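# Unscrew a bottle cap and set it flat

## Task

Twist the cap off the bottle and put the cap down lying flat on the table, with the bottle left standing upright. Both must stay that way with no support from the robot, so open the hands and pull them away before finishing.

## Robot and tools

Robot: two six-joint arms, left_arm and right_arm. Each carries the same five-finger right hand, so the hands are not mirror images and every hand number, axis and side means the same on both. The arm names are not the sides of any image.

Scene frame: origin on the table top between the arms, +z up, +x out over the table, left_arm on the +y side. Positions are in metres, orientations are quaternions in wxyz order. Printed positions can be a little off, more at long reach.

Hand point: a point fixed to the palm, 0.05 m in front of it, where index pad and thumb tip meet in a pinch. Its axes: +z along the straightened fingers (which reach 0.06 to 0.07 m past it), +y out of the palm, +x across the palm toward the little finger. A wrist bracket on the little-finger side stands 0.03 m beyond the point along +y and 0.11 m across, and can strike things. Turning the hand, above all about x or y, shifts the point slightly.

Row layout: every row has 28 numbers in [-1, 1], even if one arm stays still. First 14 are the left arm: dx, dy, dz, rx, ry, rz, then its hand: little, ring, middle, index, thumb_bend, thumb_turn, force_limit, speed. The next 14 are the same for the right arm.

Arm part (dx to rz): an offset, not a pose. It is measured from the hand point's measured pose at the start of the action (for a call's first action, or for move, the pose in the latest result showing one), in the hand point's own axes, not the scene frame. Scale: 1.0 equals 0.6 m for dx, dy, dz and 180 degrees for rotation; rx, ry, rz form a single rotation vector. Every row of an action is counted from that same start pose, not from the row before. Each control step the command is clipped to within 100 mm and 16 degrees of the measured pose, so large offsets need several actions; motion lags commands by about 0.17 s.

Hand part: absolute targets. For little, ring, middle, index and thumb_bend, +1 is straight/open and -1 fully curled. thumb_turn +1 sits beside the palm, -1 in front of it facing the fingers. A pinch is roughly index -0.22, thumb_bend -0.75, thumb_turn -0.57. force_limit maps -1 to about 0 N and +1 to 10 N at the fingertip (15 N for the two thumb motors) and limits only closing. speed maps -1 to nearly stopped and +1 to full speed (full travel in 0.6 s); close at -0.9 or below for a gentle grip. With the thumb turned fully in front, the hand can wrap objects 0.035 to 0.08 m wide; turn the thumb before arriving. A motor only starts when its target changes by at least 0.01. There is no 'no change' value: to keep a hand as it is, resend the eight hand numbers last executed for it, or, if none yet, its hand_measured six values plus hand_force_limit and hand_speed.

Tools:
- execute_actions(actions): a list of actions; each action is a list of up to 15 rows, one row per 1/30 s step; a short action repeats its last row to fill 15 steps (0.5 s). An empty list just returns the current state and images.
- move(target, speed, stop_force, blocking): target is one 28-number row, offsets as above. Each hand point follows a straight path; paths end together and last 0.5 to 10 s. speed is m/s, 0.002 to 0.5, default 0.25 (rotation up to twice that in rad/s). stop_force, in N from 13 to 80 and shared by both arms, ends an arm's path when its wrist sensor feels that much extra push along the direction to its target; use it at very low speed, not when the hand rotates, and omit it when lifting off something the hand presses on. blocking=false returns after 0.5 s while the arm keeps moving; it cannot be combined with stop_force, and further moves or actions are refused until wait or stop shows the end. The 'move:' line reports the outcome per arm: done, off_target, moving, held, fault, or contact (stopped by stop_force); limits=paced means a pose was clipped, limits=held means some steps were blocked.
- wait(seconds): 0 to 10; the robot holds its last command.
- stop(): brakes a running move.
- zoom_image(camera, region): region [x0, y0, x1, y1] in pixels, at most 504 by 504. Cameras: cam_head_left, cam_head_right, cam_high, cam_low, cam_left_wrist, cam_right_wrist, all 896x504.
- show_instructions(): shows reference pages.
- finished_scene(scene): pass the current scene's number once the goal holds; irreversible.

Results: per arm, end_effector_position, end_effector_quat_wxyz and velocities in the scene frame; 'Hand target' lines (where the controller is driving); hand_measured, hand_stopped_by (moving, target, force, stalled, fault), hand_load_n (positive pushes fingers open; loads near 0 mean the grip is lost), hand_force_limit, hand_speed. Wrist force and torque are in the hand's own axes, with offsets up to about 5.5 N, noise up to 3.4 N, saturating near 100 N. 'pose unreachable' means a clearance check changed a command; HELD marks held-back steps; MOTOR HOT and OVER-TEMPERATURE FAULT warn of heat.

Avoid: pushing targets past a firm contact (arms are stiff); joint torque over limits (wrist joints 49.1 N m, elbow 136) or 150 N outside force stops an arm for 10 s. Never let the arms collide or press on each other. Do not drop, slam or knock anything, and nothing may leave the table. Loose objects may get small outside nudges. The simulation keeps running while you think.

Each tool is called after "Emit:" as name(argument=value, ...) on one line, values as JSON.

## Session

Emit:
execute_actions(actions=[])

Emit:
show_instructions()

Scene clock: 0.00 s.
left_arm: end_effector_position=(-0.0581, +1.3847, +0.4832) hand_measured=(+1.000, +1.000, +1.000, +1.000, +1.000, +1.000) hand_load_n=(+0.0, +0.0, +0.0, +0.0, +0.0, +0.0) hand_stopped_by=(target, target, target, target, target, target) hand_force_limit=0.00 hand_speed=-0.80 end_effector_quat_wxyz=(-0.028, -0.672, +0.739, -0.049) end_effector_velocity=(+0.000, -0.000, -0.001) end_effector_angular_velocity=(-0.000, -0.000, -0.000) | right_arm: end_effector_position=(+0.2646, -0.9725, +0.6325) hand_measured=(+1.000, +1.000, +1.000, +1.000, +1.000, +1.000) hand_load_n=(+0.0, +0.0, +0.0, +0.0, +0.0, +0.0) hand_stopped_by=(target, target, target, target, target, target) hand_force_limit=0.00 hand_speed=-0.80 end_effector_quat_wxyz=(+0.050, +0.689, +0.723, +0.021) end_effector_velocity=(-0.000, -0.001, -0.001) end_effector_angular_velocity=(+0.002, -0.000, -0.001)
Joint positions: left_arm=[ 1.102 -1.418  1.495  1.594  1.623 -1.742] | right_arm=[-1.646 -1.639  1.46   1.725  1.465 -1.748]
Joint velocities: left_arm=[-0.     0.     0.001 -0.001  0.     0.   ] | right_arm=[ 0.     0.001  0.     0.    -0.     0.001]
Wrist force (N, on the end effector, along its own x y z axes, offset not removed): no reading
Wrist torque (N m, same axes, about the end effector's origin, offset not removed): no reading
Hand target (left_arm): -0.058, +1.385, +0.483; -0.028, -0.672, +0.739, -0.049
Hand target (right_arm): +0.265, -0.972, +0.632; +0.050, +0.689, +0.723, +0.021

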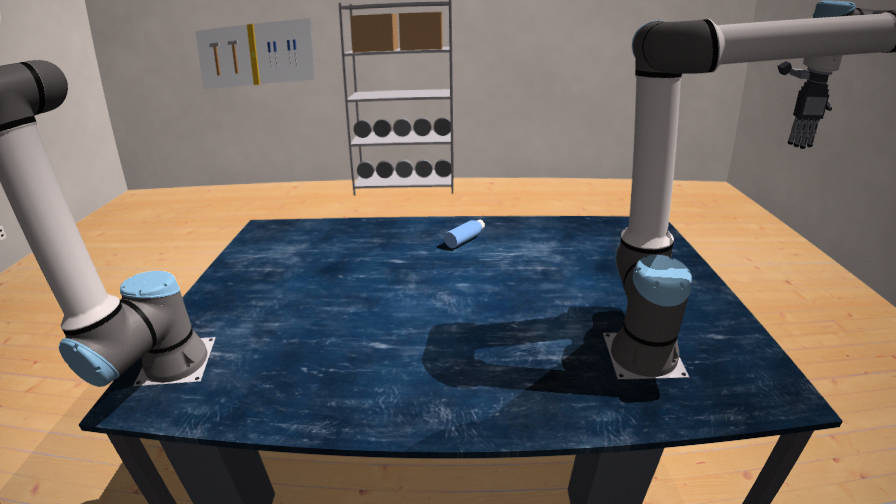

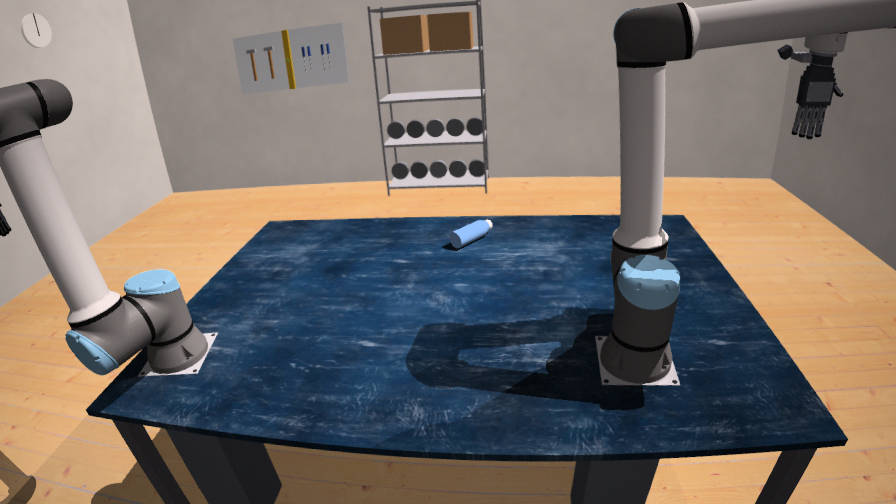

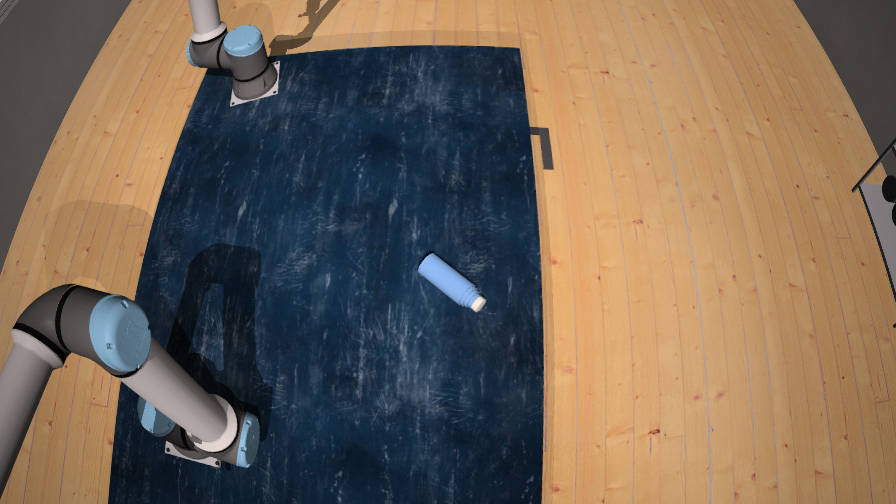

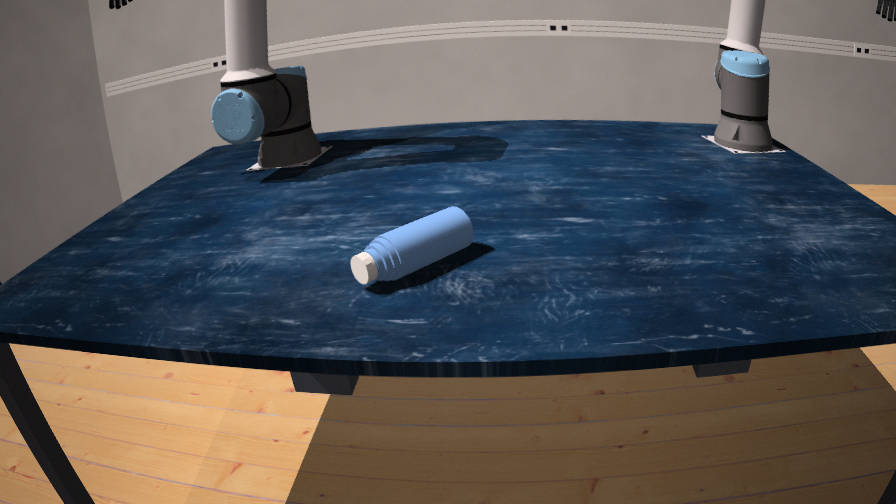

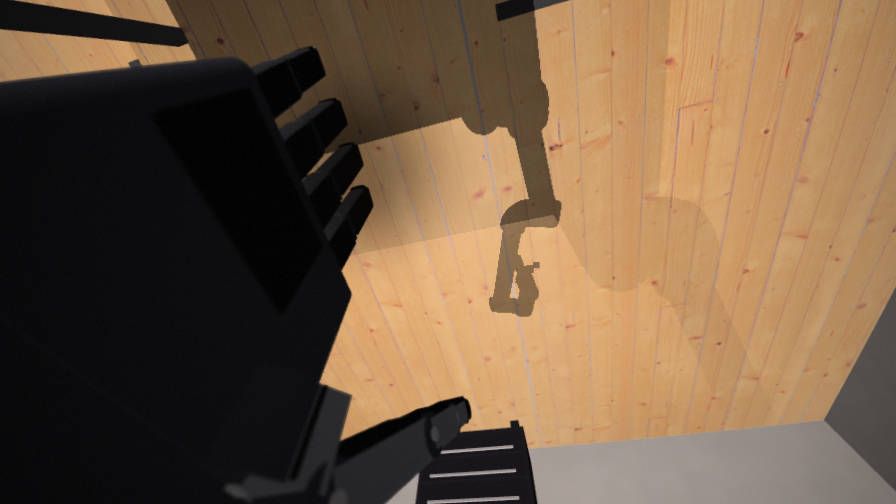

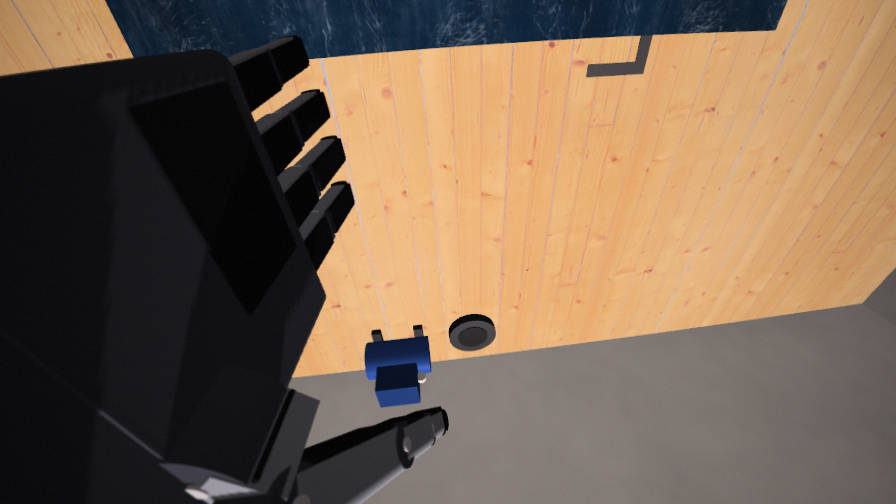

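Reference images for this scene: FIVE-FINGER HAND page 1.

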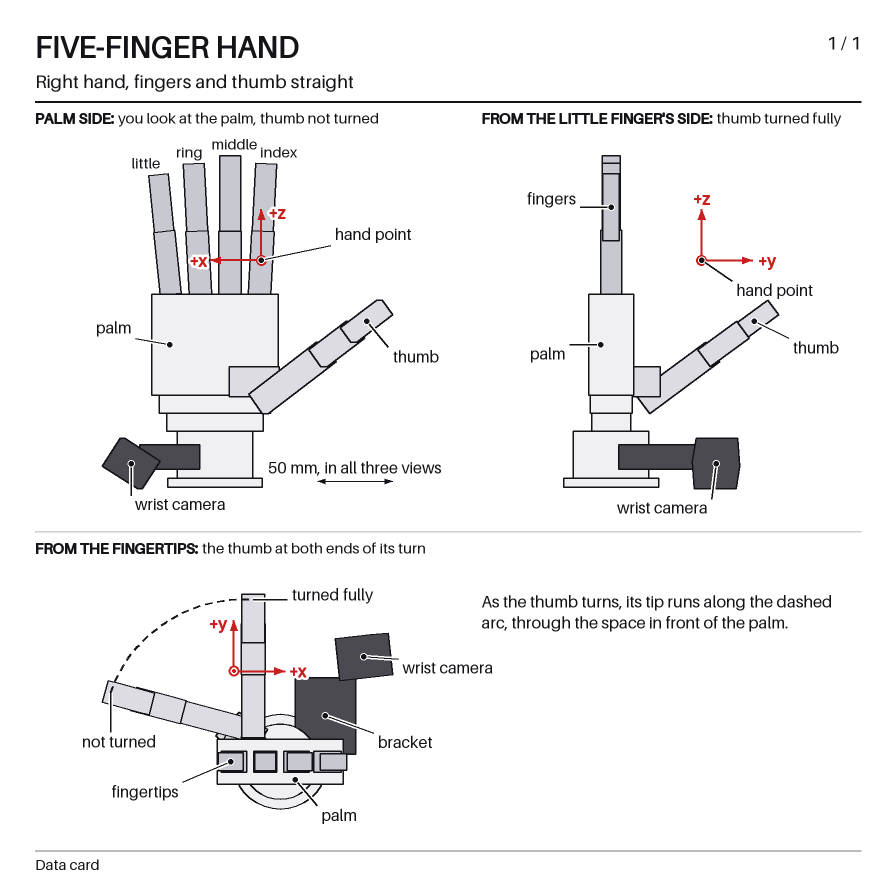

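Emit:
move(target=[0.563,-0.737,0.137,-0.015,0.233,0.005,1,1,1,0.6,-0.4,-0.57,0.7,-0.5, 0.86,0.477,0.397,0.087,0.143,0.342,1,1,1,1,1,-1,1,0], speed=0.35)

Scene clock: 122.93 s.
left_arm: end_effector_position=(+0.3516, +0.9993, +0.4537) hand_measured=(+1.000, +1.000, +1.000, +0.600, -0.400, -0.570) hand_load_n=(+0.0, +0.0, +0.0, +0.0, +0.0, +0.0) hand_stopped_by=(target, target, target, target, target, target) hand_force_limit=0.70 hand_speed=-0.50 end_effector_quat_wxyz=(-0.306, -0.603, +0.686, -0.269) end_effector_velocity=(-0.001, -0.000, +0.000) end_effector_angular_velocity=(-0.001, +0.001, +0.001) | right_arm: end_effector_position=(+0.5501, -0.4523, +0.4023) hand_measured=(+1.000, +1.000, +1.000, +1.000, +1.000, -1.000) hand_load_n=(+0.0, +0.0, +0.0, +0.0, +0.0, +0.0) hand_stopped_by=(target, target, target, target, target, target) hand_force_limit=1.00 hand_speed=0.00 end_effector_quat_wxyz=(-0.211, +0.937, +0.262, +0.096) end_effector_velocity=(-0.000, -0.000, -0.000) end_effector_angular_velocity=(-0.000, +0.000, +0.000)
Joint positions: left_arm=[ 0.191 -1.424  1.762  1.738  2.273 -2.432] | right_arm=[-0.318 -1.569  1.81   1.44   1.115  0.627]
Joint velocities: left_arm=[-0.    -0.001  0.001  0.001  0.001 -0.001] | right_arm=[ 0.     0.     0.    -0.     0.001 -0.   ]
Wrist force (N, on the end effector, along its own x y z axes, offset not removed): left_arm=[1.6 2.0 0.5] | right_arm=[-2.6 4.9 3.8]
Wrist torque (N m, same axes, about the end effector's origin, offset not removed): left_arm=[0.52 -0.27 0.30] | right_arm=[0.66 0.15 -0.45]
Hand target (left_arm): +0.352, +0.999, +0.454; -0.306, -0.603, +0.686, -0.269
Hand target (right_arm): +0.550, -0.452, +0.402; -0.211, +0.937, +0.262, +0.096
Off the commanded pose (left_arm): 0.001 m, 0 deg.
Off the commanded pose (right_arm): 0.001 m, 0 deg.
move: done

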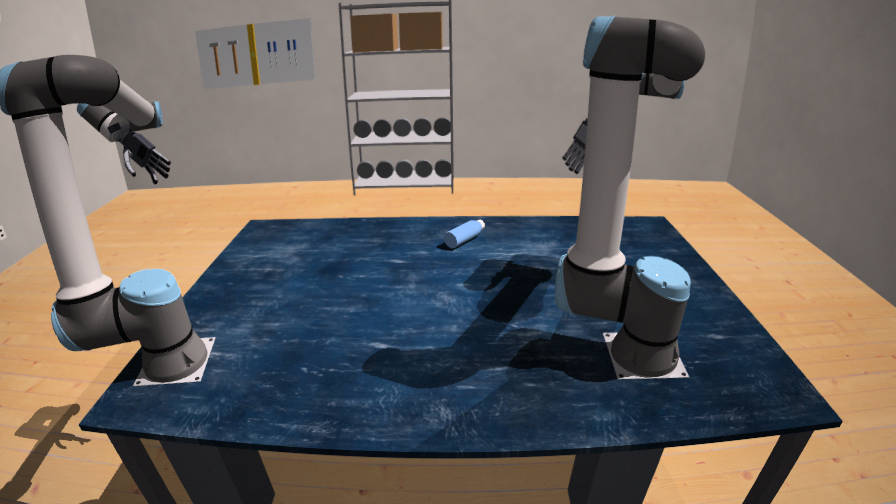

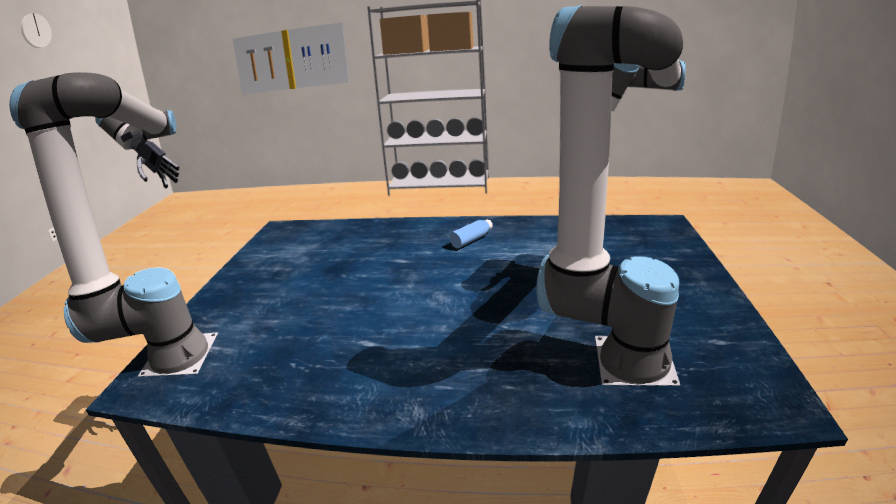

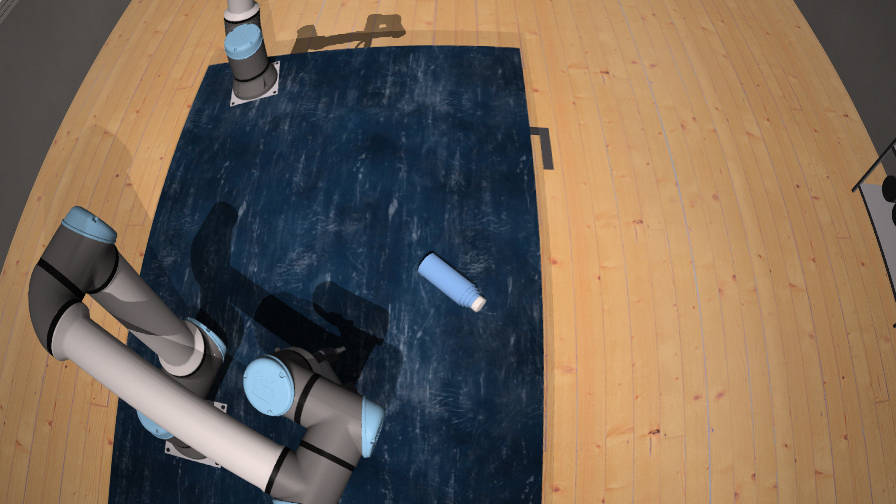

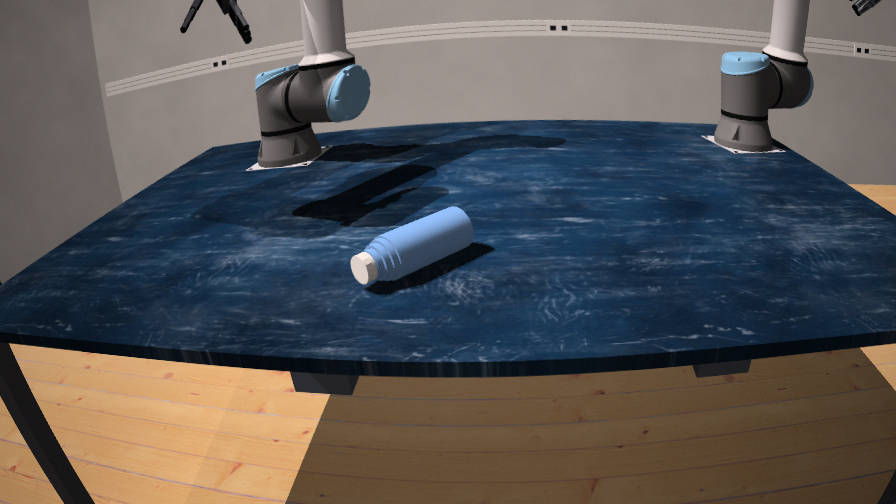

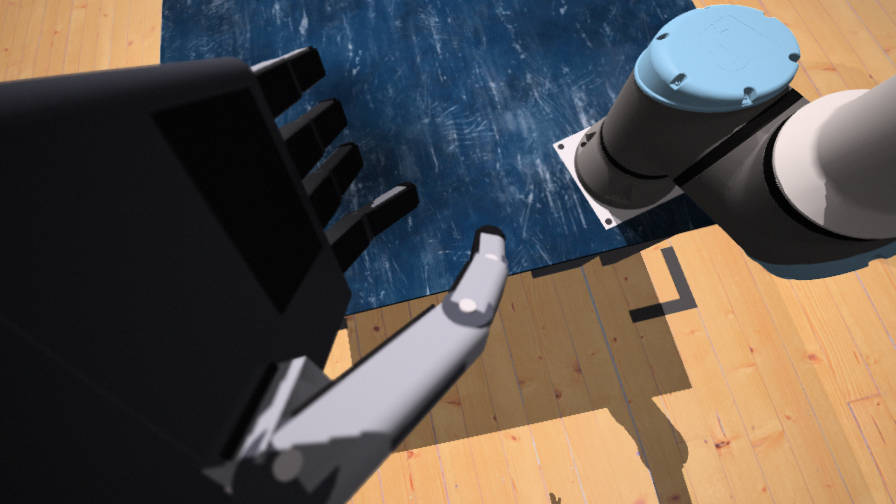

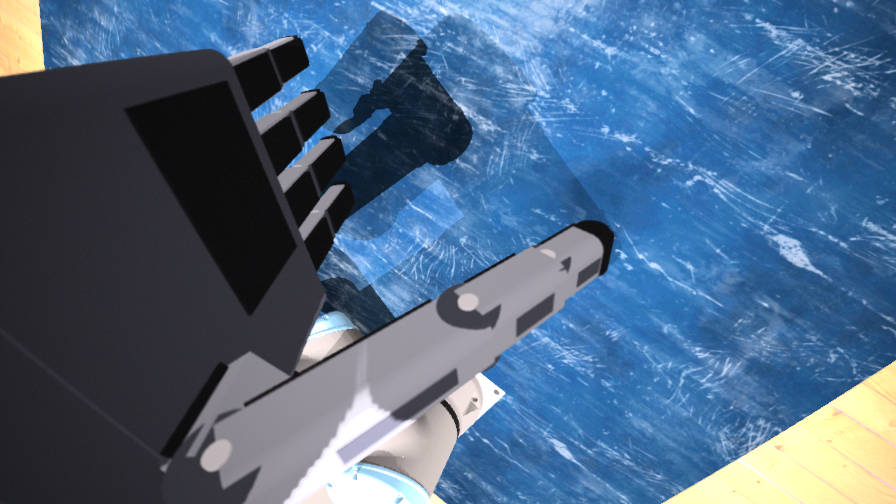

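Emit:
move(target=[0.412,-0.373,0.918,0.251,0.219,-0.096,1,1,1,0.6,-0.4,-0.57,0.7,-0.5, 0.452,-0.334,0.654,0.087,0.146,0.347,1,1,1,1,1,-1,1,0], speed=0.35)

Scene clock: 148.80 s.
left_arm: end_effector_position=(+0.3517, +0.9993, +0.4537) hand_measured=(+1.000, +1.000, +1.000, +0.600, -0.400, -0.570) hand_load_n=(+0.0, +0.0, +0.0, +0.0, +0.0, +0.0) hand_stopped_by=(target, target, target, target, target, target) hand_force_limit=0.70 hand_speed=-0.50 end_effector_quat_wxyz=(-0.306, -0.603, +0.686, -0.269) end_effector_velocity=(-0.000, +0.000, -0.000) end_effector_angular_velocity=(+0.001, -0.001, -0.000) | right_arm: end_effector_position=(+0.6996, -0.0005, +0.2000) hand_measured=(+1.000, +1.000, +1.000, +1.000, +1.000, -1.000) hand_load_n=(+0.0, +0.0, +0.0, +0.0, +0.0, +0.0) hand_stopped_by=(target, target, target, target, target, target) hand_force_limit=1.00 hand_speed=0.00 end_effector_quat_wxyz=(-0.399, +0.856, -0.297, +0.139) end_effector_velocity=(+0.001, +0.002, -0.001) end_effector_angular_velocity=(+0.002, -0.000, -0.005)
Joint positions: left_arm=[ 0.191 -1.424  1.762  1.738  2.273 -2.432] | right_arm=[ 0.365 -1.202  1.654  0.338  1.13   2.734]
Joint velocities: left_arm=[ 0.001 -0.    -0.    -0.001 -0.001  0.001] | right_arm=[ 0.003  0.002 -0.001 -0.005  0.004  0.007]
Wrist force (N, on the end effector, along its own x y z axes, offset not removed): left_arm=[1.4 -1.6 1.2] | right_arm=[-0.2 0.1 -3.4]
Wrist torque (N m, same axes, about the end effector's origin, offset not removed): left_arm=[-0.15 -0.33 0.21] | right_arm=[0.37 0.18 0.02]
Hand target (left_arm): +0.352, +0.999, +0.454; -0.306, -0.603, +0.686, -0.269
Hand target (right_arm): +0.700, -0.000, +0.200; -0.399, +0.856, -0.297, +0.139
Off the commanded pose (left_arm): 0.644 m, 62 deg; position and orientation clipped at the last step of the last action.
Off the commanded pose (right_arm): 0.000 m, 0 deg.
move: held (left_arm); limits=paced,held; held on 75 of 76 steps (left_arm), including the last (left_arm)
pose unreachable (left arm): on one or more control steps of this call, first in action 0 (counted from 0), this arm could not follow its commanded pose, so it was not sent that pose on those steps. On the call's last step it was still not sent that pose. It may still have moved: this result reports where it is.
cause: the commanded pose would bring two parts of the arm too close to each other (joints 4 (wrist 1) to 6 (wrist 3) lie between them).

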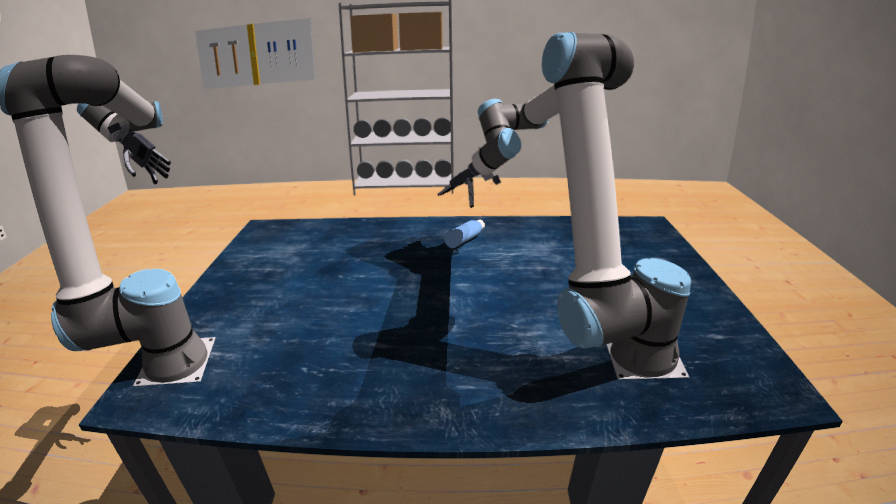

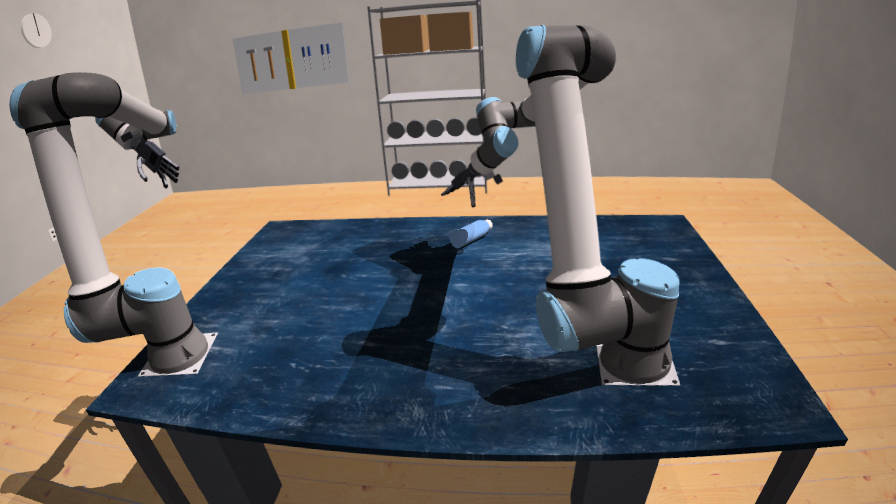

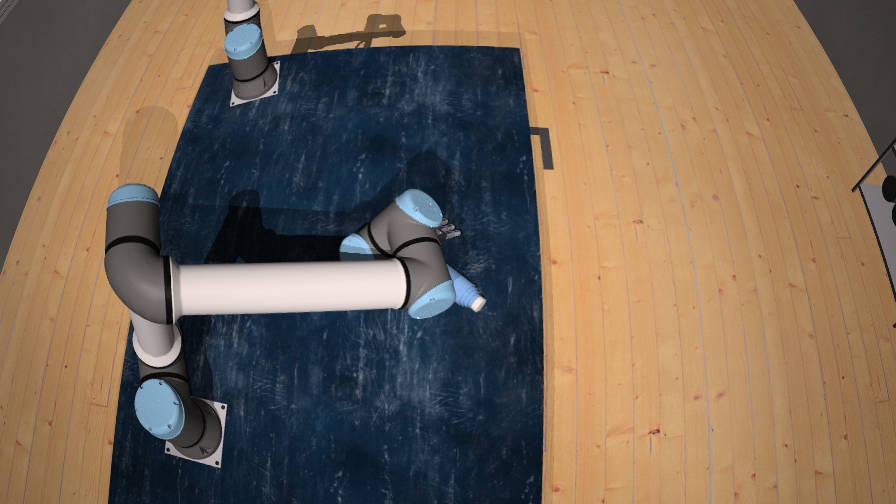

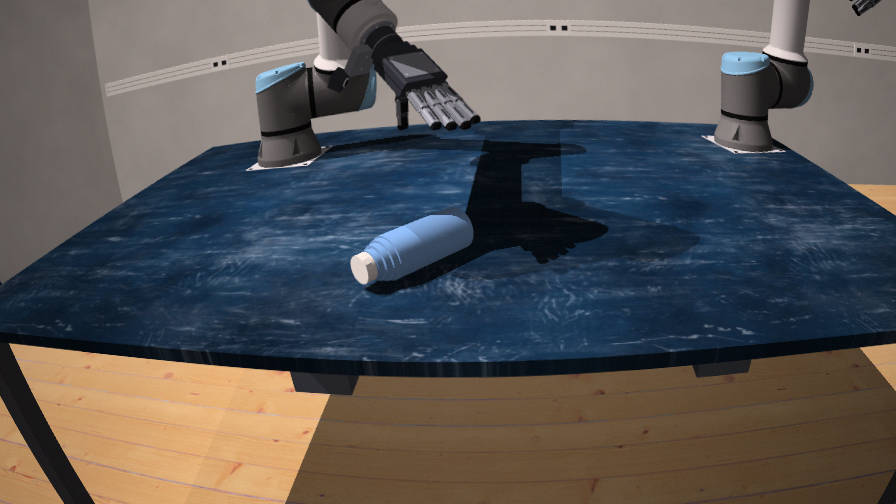

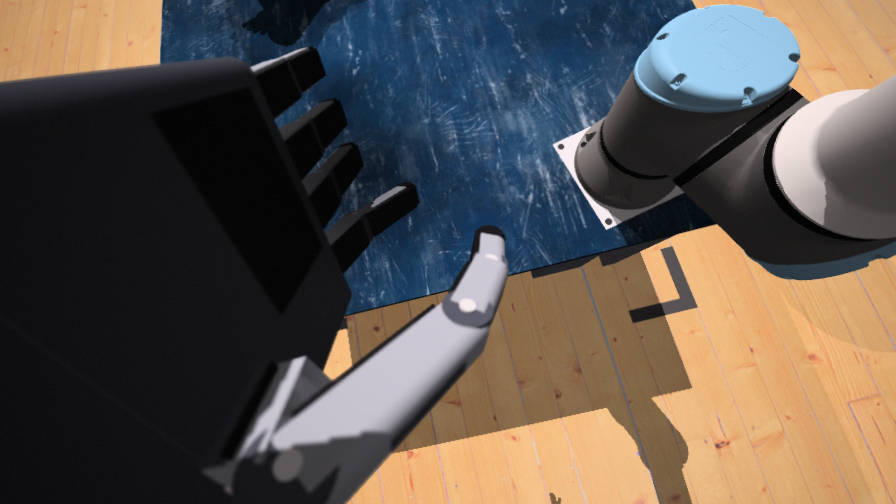

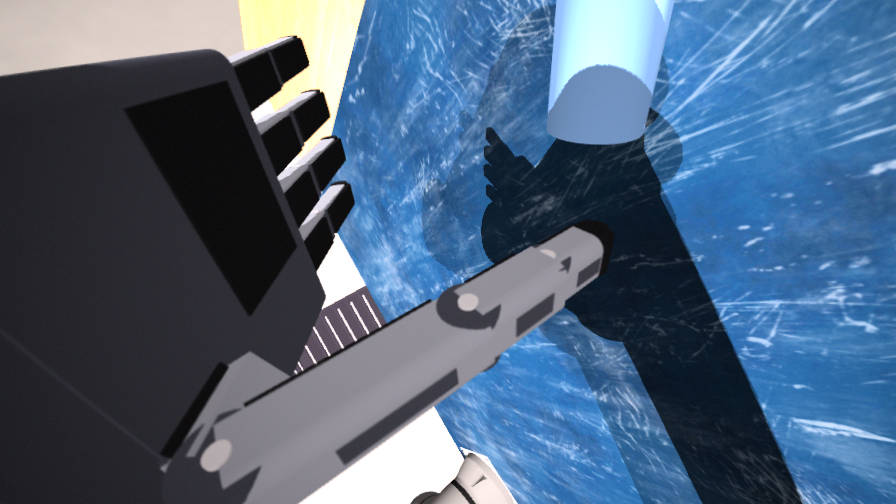

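Emit:
move(target=[0,0,0,-0.145,-0.168,0,1,1,1,0.6,-0.4,-0.57,0.7,-0.5, 0.007,0.082,0.109,0,0,0,0.6,0.6,0.6,0.6,0.7,-1,1,0], speed=0.2)

Scene clock: 203.77 s.
left_arm: end_effector_position=(+0.3519, +0.9991, +0.4538) hand_measured=(+1.000, +1.000, +1.000, +0.600, -0.400, -0.570) hand_load_n=(+0.0, +0.0, +0.0, +0.0, +0.0, +0.0) hand_stopped_by=(target, target, target, target, target, target) hand_force_limit=0.70 hand_speed=-0.50 end_effector_quat_wxyz=(-0.244, -0.568, +0.784, +0.055) end_effector_velocity=(+0.000, +0.000, -0.000) end_effector_angular_velocity=(+0.012, +0.005, -0.005) | right_arm: end_effector_position=(+0.7143, +0.0114, +0.1203) hand_measured=(+0.600, +0.600, +0.600, +0.600, +0.700, -1.000) hand_load_n=(+0.0, +0.0, +0.0, +0.0, +0.0, +0.0) hand_stopped_by=(target, target, target, target, target, target) hand_force_limit=1.00 hand_speed=0.00 end_effector_quat_wxyz=(-0.399, +0.856, -0.297, +0.139) end_effector_velocity=(+0.001, +0.000, +0.000) end_effector_angular_velocity=(+0.001, -0.000, -0.001)
Joint positions: left_arm=[-0.162 -1.461  1.762  1.747  1.746 -2.743] | right_arm=[ 0.376 -1.111  1.678  0.22   1.137  2.742]
Joint velocities: left_arm=[-0.007  0.     0.002  0.001 -0.01  -0.007] | right_arm=[ 0.     0.    -0.001 -0.    -0.     0.001]
Wrist force (N, on the end effector, along its own x y z axes, offset not removed): left_arm=[3.1 2.4 0.0] | right_arm=[-1.7 -7.2 -5.0]
Wrist torque (N m, same axes, about the end effector's origin, offset not removed): left_arm=[0.40 -0.41 0.30] | right_arm=[-0.75 0.44 -0.36]
Hand target (left_arm): +0.352, +0.999, +0.454; -0.244, -0.568, +0.784, +0.055
Hand target (right_arm): +0.714, +0.011, +0.120; -0.399, +0.856, -0.297, +0.139
Off the commanded pose (left_arm): 0.000 m, 0 deg.
Off the commanded pose (right_arm): 0.000 m, 0 deg.
move: done; limits=paced

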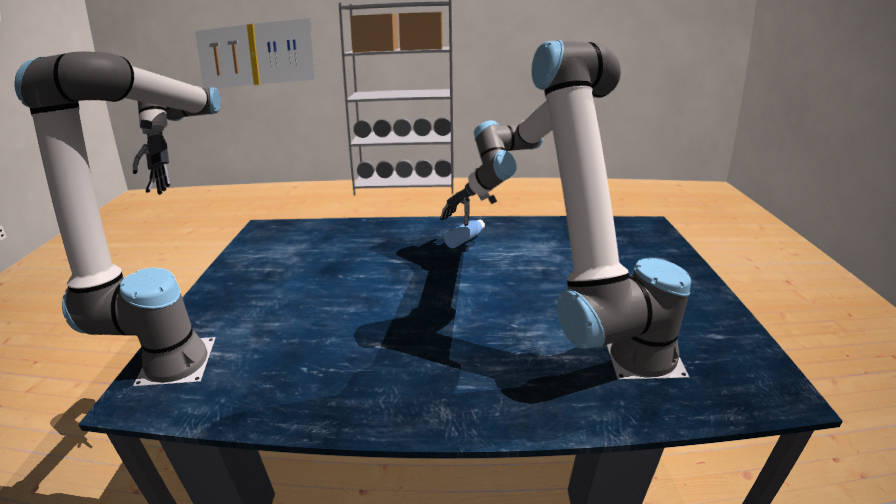

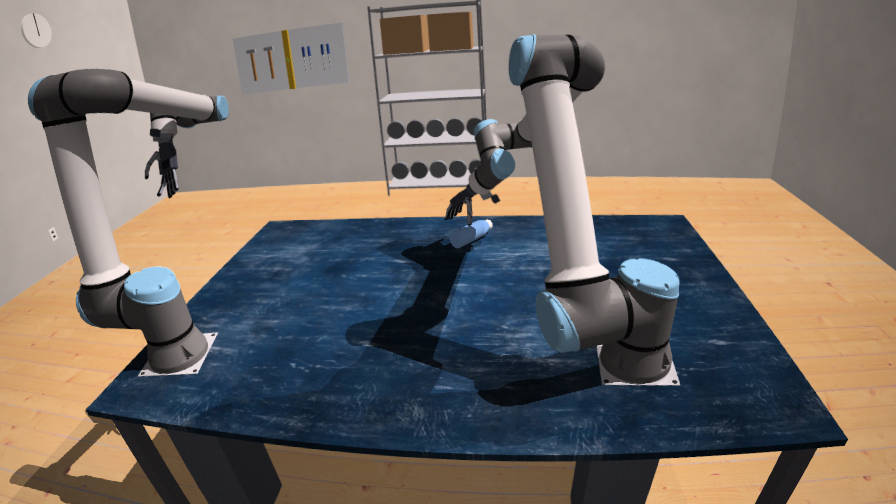

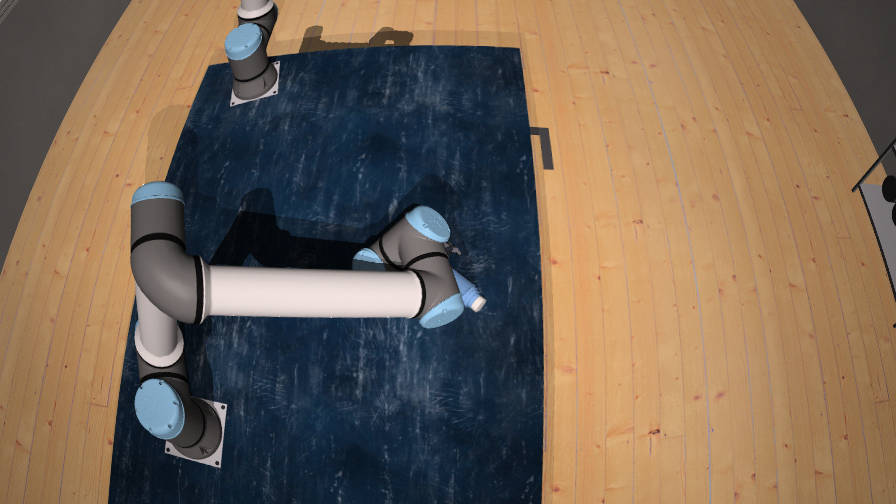

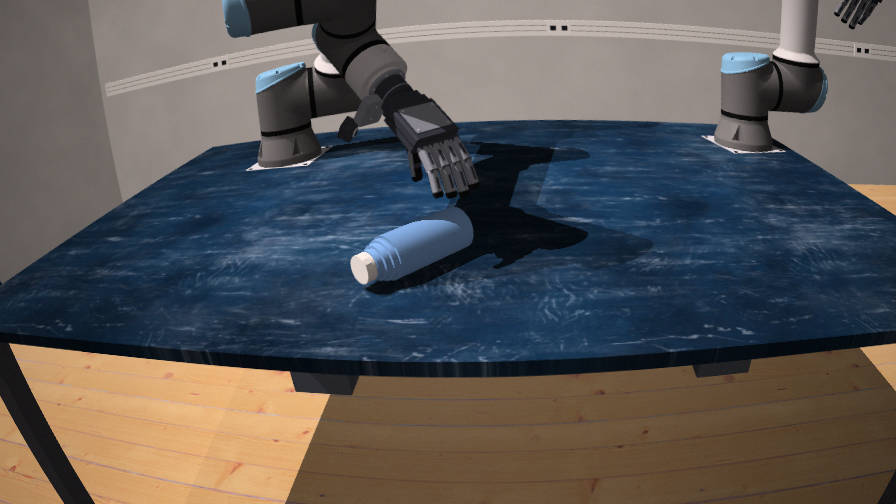

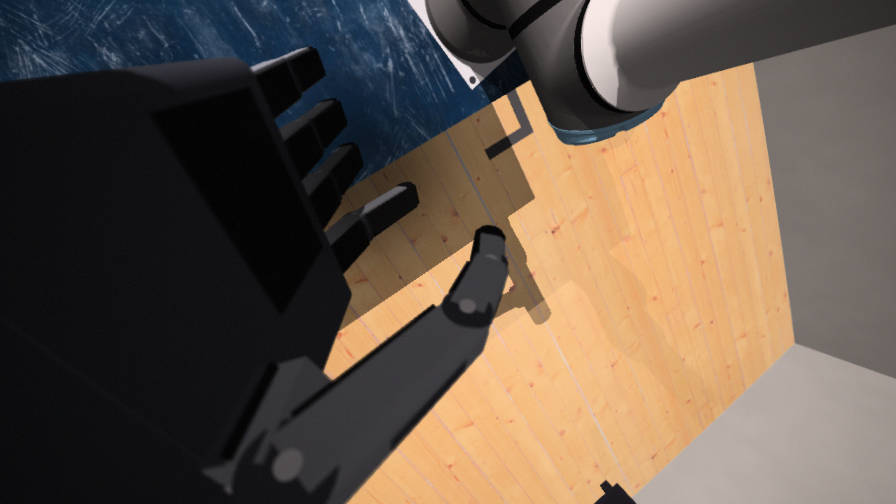

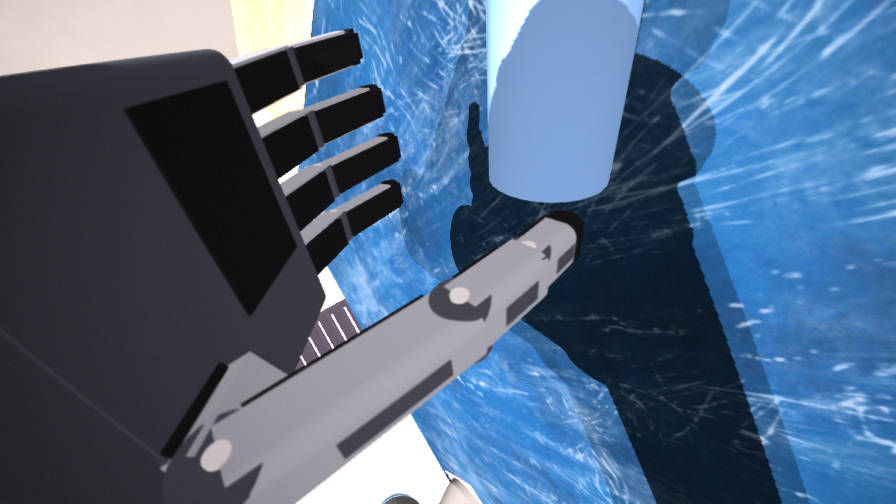

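Emit:
move(target=[0,0,0,0,0,-0.62,1,1,1,0.6,-0.4,-0.57,0.7,-0.5, 0.033,0.110,0.075,0,-0.021,-0.018,0.6,0.6,0.6,0.6,0.7,-1,1,0], speed=0.3)

Scene clock: 265.17 s.
left_arm: end_effector_position=(+0.3519, +0.9993, +0.4536) hand_measured=(+1.000, +1.000, +1.000, +0.600, -0.400, -0.570) hand_load_n=(+0.0, +0.0, +0.0, +0.0, +0.0, +0.0) hand_stopped_by=(target, target, target, target, target, target) hand_force_limit=0.70 hand_speed=-0.50 end_effector_quat_wxyz=(+0.092, +0.968, +0.029, -0.233) end_effector_velocity=(+0.000, -0.001, +0.000) end_effector_angular_velocity=(+0.005, +0.003, +0.013) | right_arm: end_effector_position=(+0.7249, -0.0071, +0.0409) hand_measured=(+0.600, +0.600, +0.600, +0.600, +0.700, -1.000) hand_load_n=(+0.0, +0.0, +0.0, +0.0, +0.0, +0.0) hand_stopped_by=(target, target, target, target, target, target) hand_force_limit=1.00 hand_speed=0.00 end_effector_quat_wxyz=(-0.405, +0.868, -0.260, +0.122) end_effector_velocity=(-0.000, -0.000, -0.001) end_effector_angular_velocity=(-0.000, +0.001, +0.001)
Joint positions: left_arm=[ 0.052 -1.408  1.728  1.752  1.645 -4.5  ] | right_arm=[ 0.33  -1.015  1.701  0.151  1.046  2.633]
Joint velocities: left_arm=[ 0.    -0.001  0.001  0.001  0.001 -0.014] | right_arm=[-0.     0.001  0.001 -0.001 -0.001 -0.001]
Wrist force (N, on the end effector, along its own x y z axes, offset not removed): left_arm=[1.9 -6.5 3.8] | right_arm=[-3.4 0.8 -4.8]
Wrist torque (N m, same axes, about the end effector's origin, offset not removed): left_arm=[-1.09 -0.36 0.03] | right_arm=[0.57 0.76 -0.56]
Hand target (left_arm): +0.352, +0.999, +0.454; +0.092, +0.968, +0.029, -0.233
Hand target (right_arm): +0.725, -0.007, +0.041; -0.405, +0.868, -0.259, +0.122
Off the commanded pose (left_arm): 0.000 m, 0 deg.
Off the commanded pose (right_arm): 0.000 m, 0 deg.
move: done

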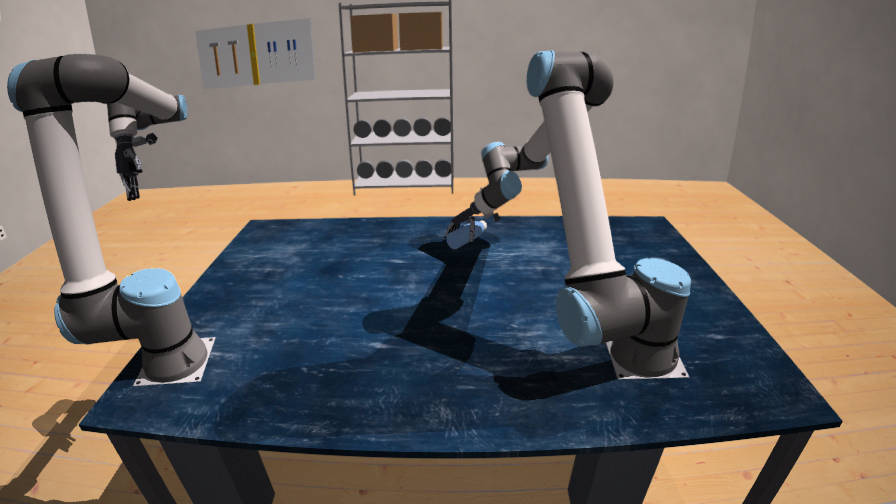

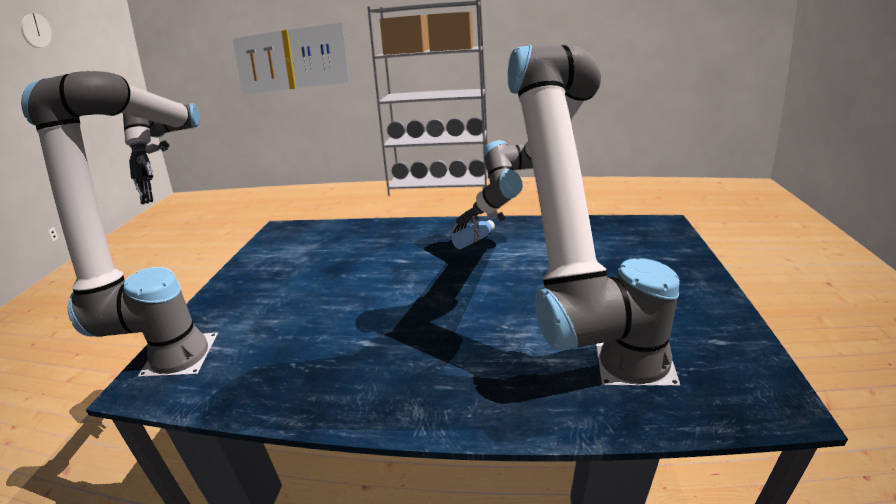

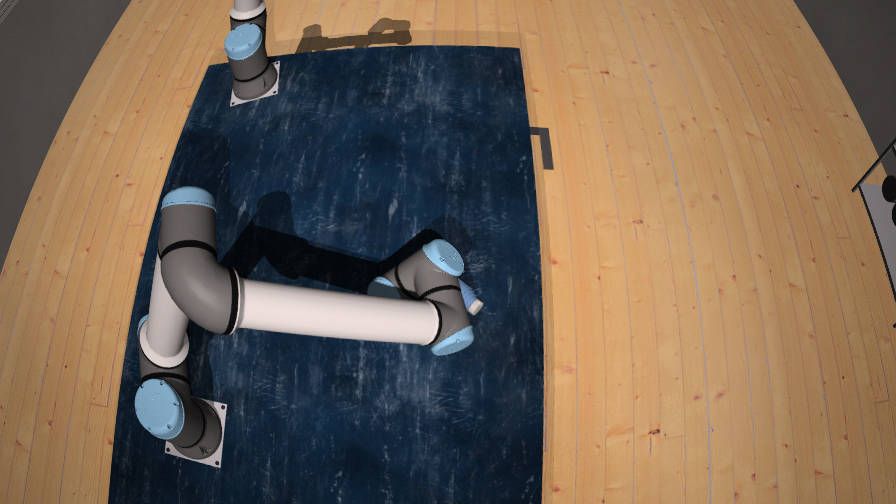

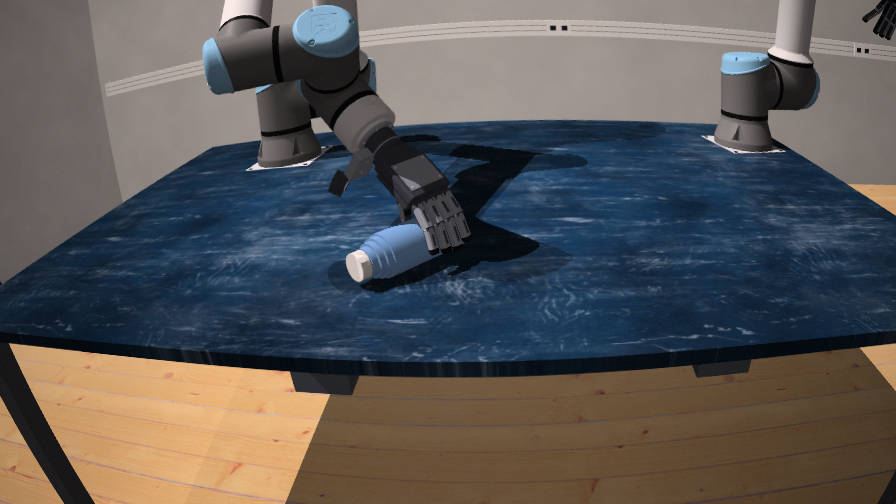

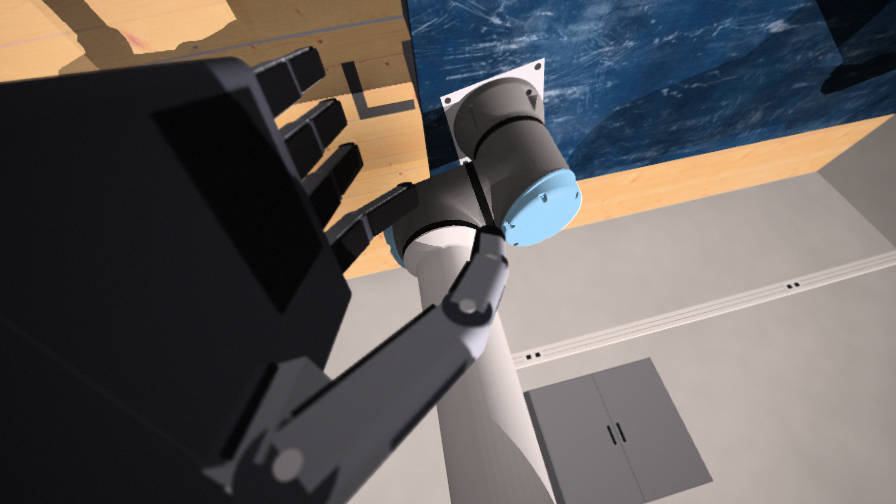

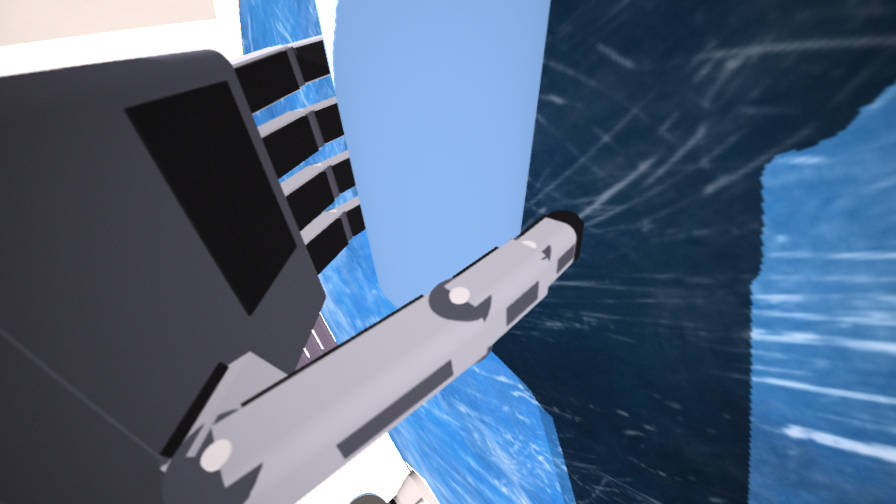

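Emit:
zoom_image(camera="cam_low", region=[300,120,540,310])

Emit:
zoom_image(camera="cam_head_right", region=[420,170,560,270])

Region (300, 120, 540, 310) of cam_low's 896x504 image, scaled by 2.100, with more detail than that image has; it fills the top 399 rows of this view, and the rest is white.

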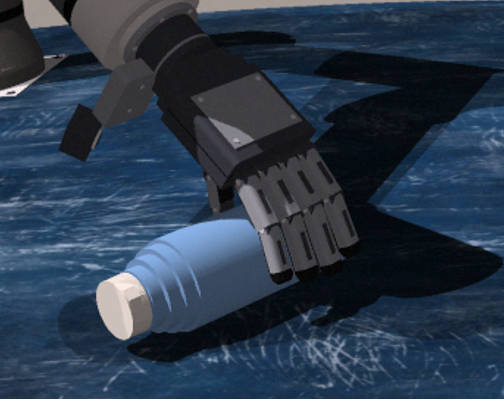

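Region (420, 170, 560, 270) of cam_head_right's 896x504 image, scaled by 3.600, with more detail than that image has; it fills the top 360 rows of this view, and the rest is white.

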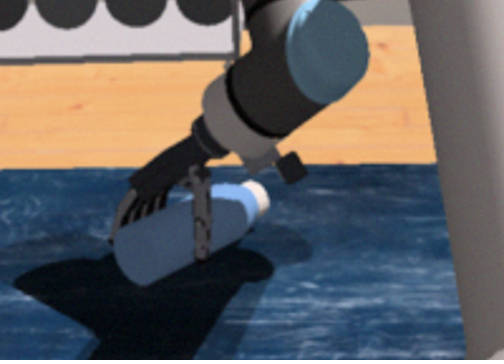

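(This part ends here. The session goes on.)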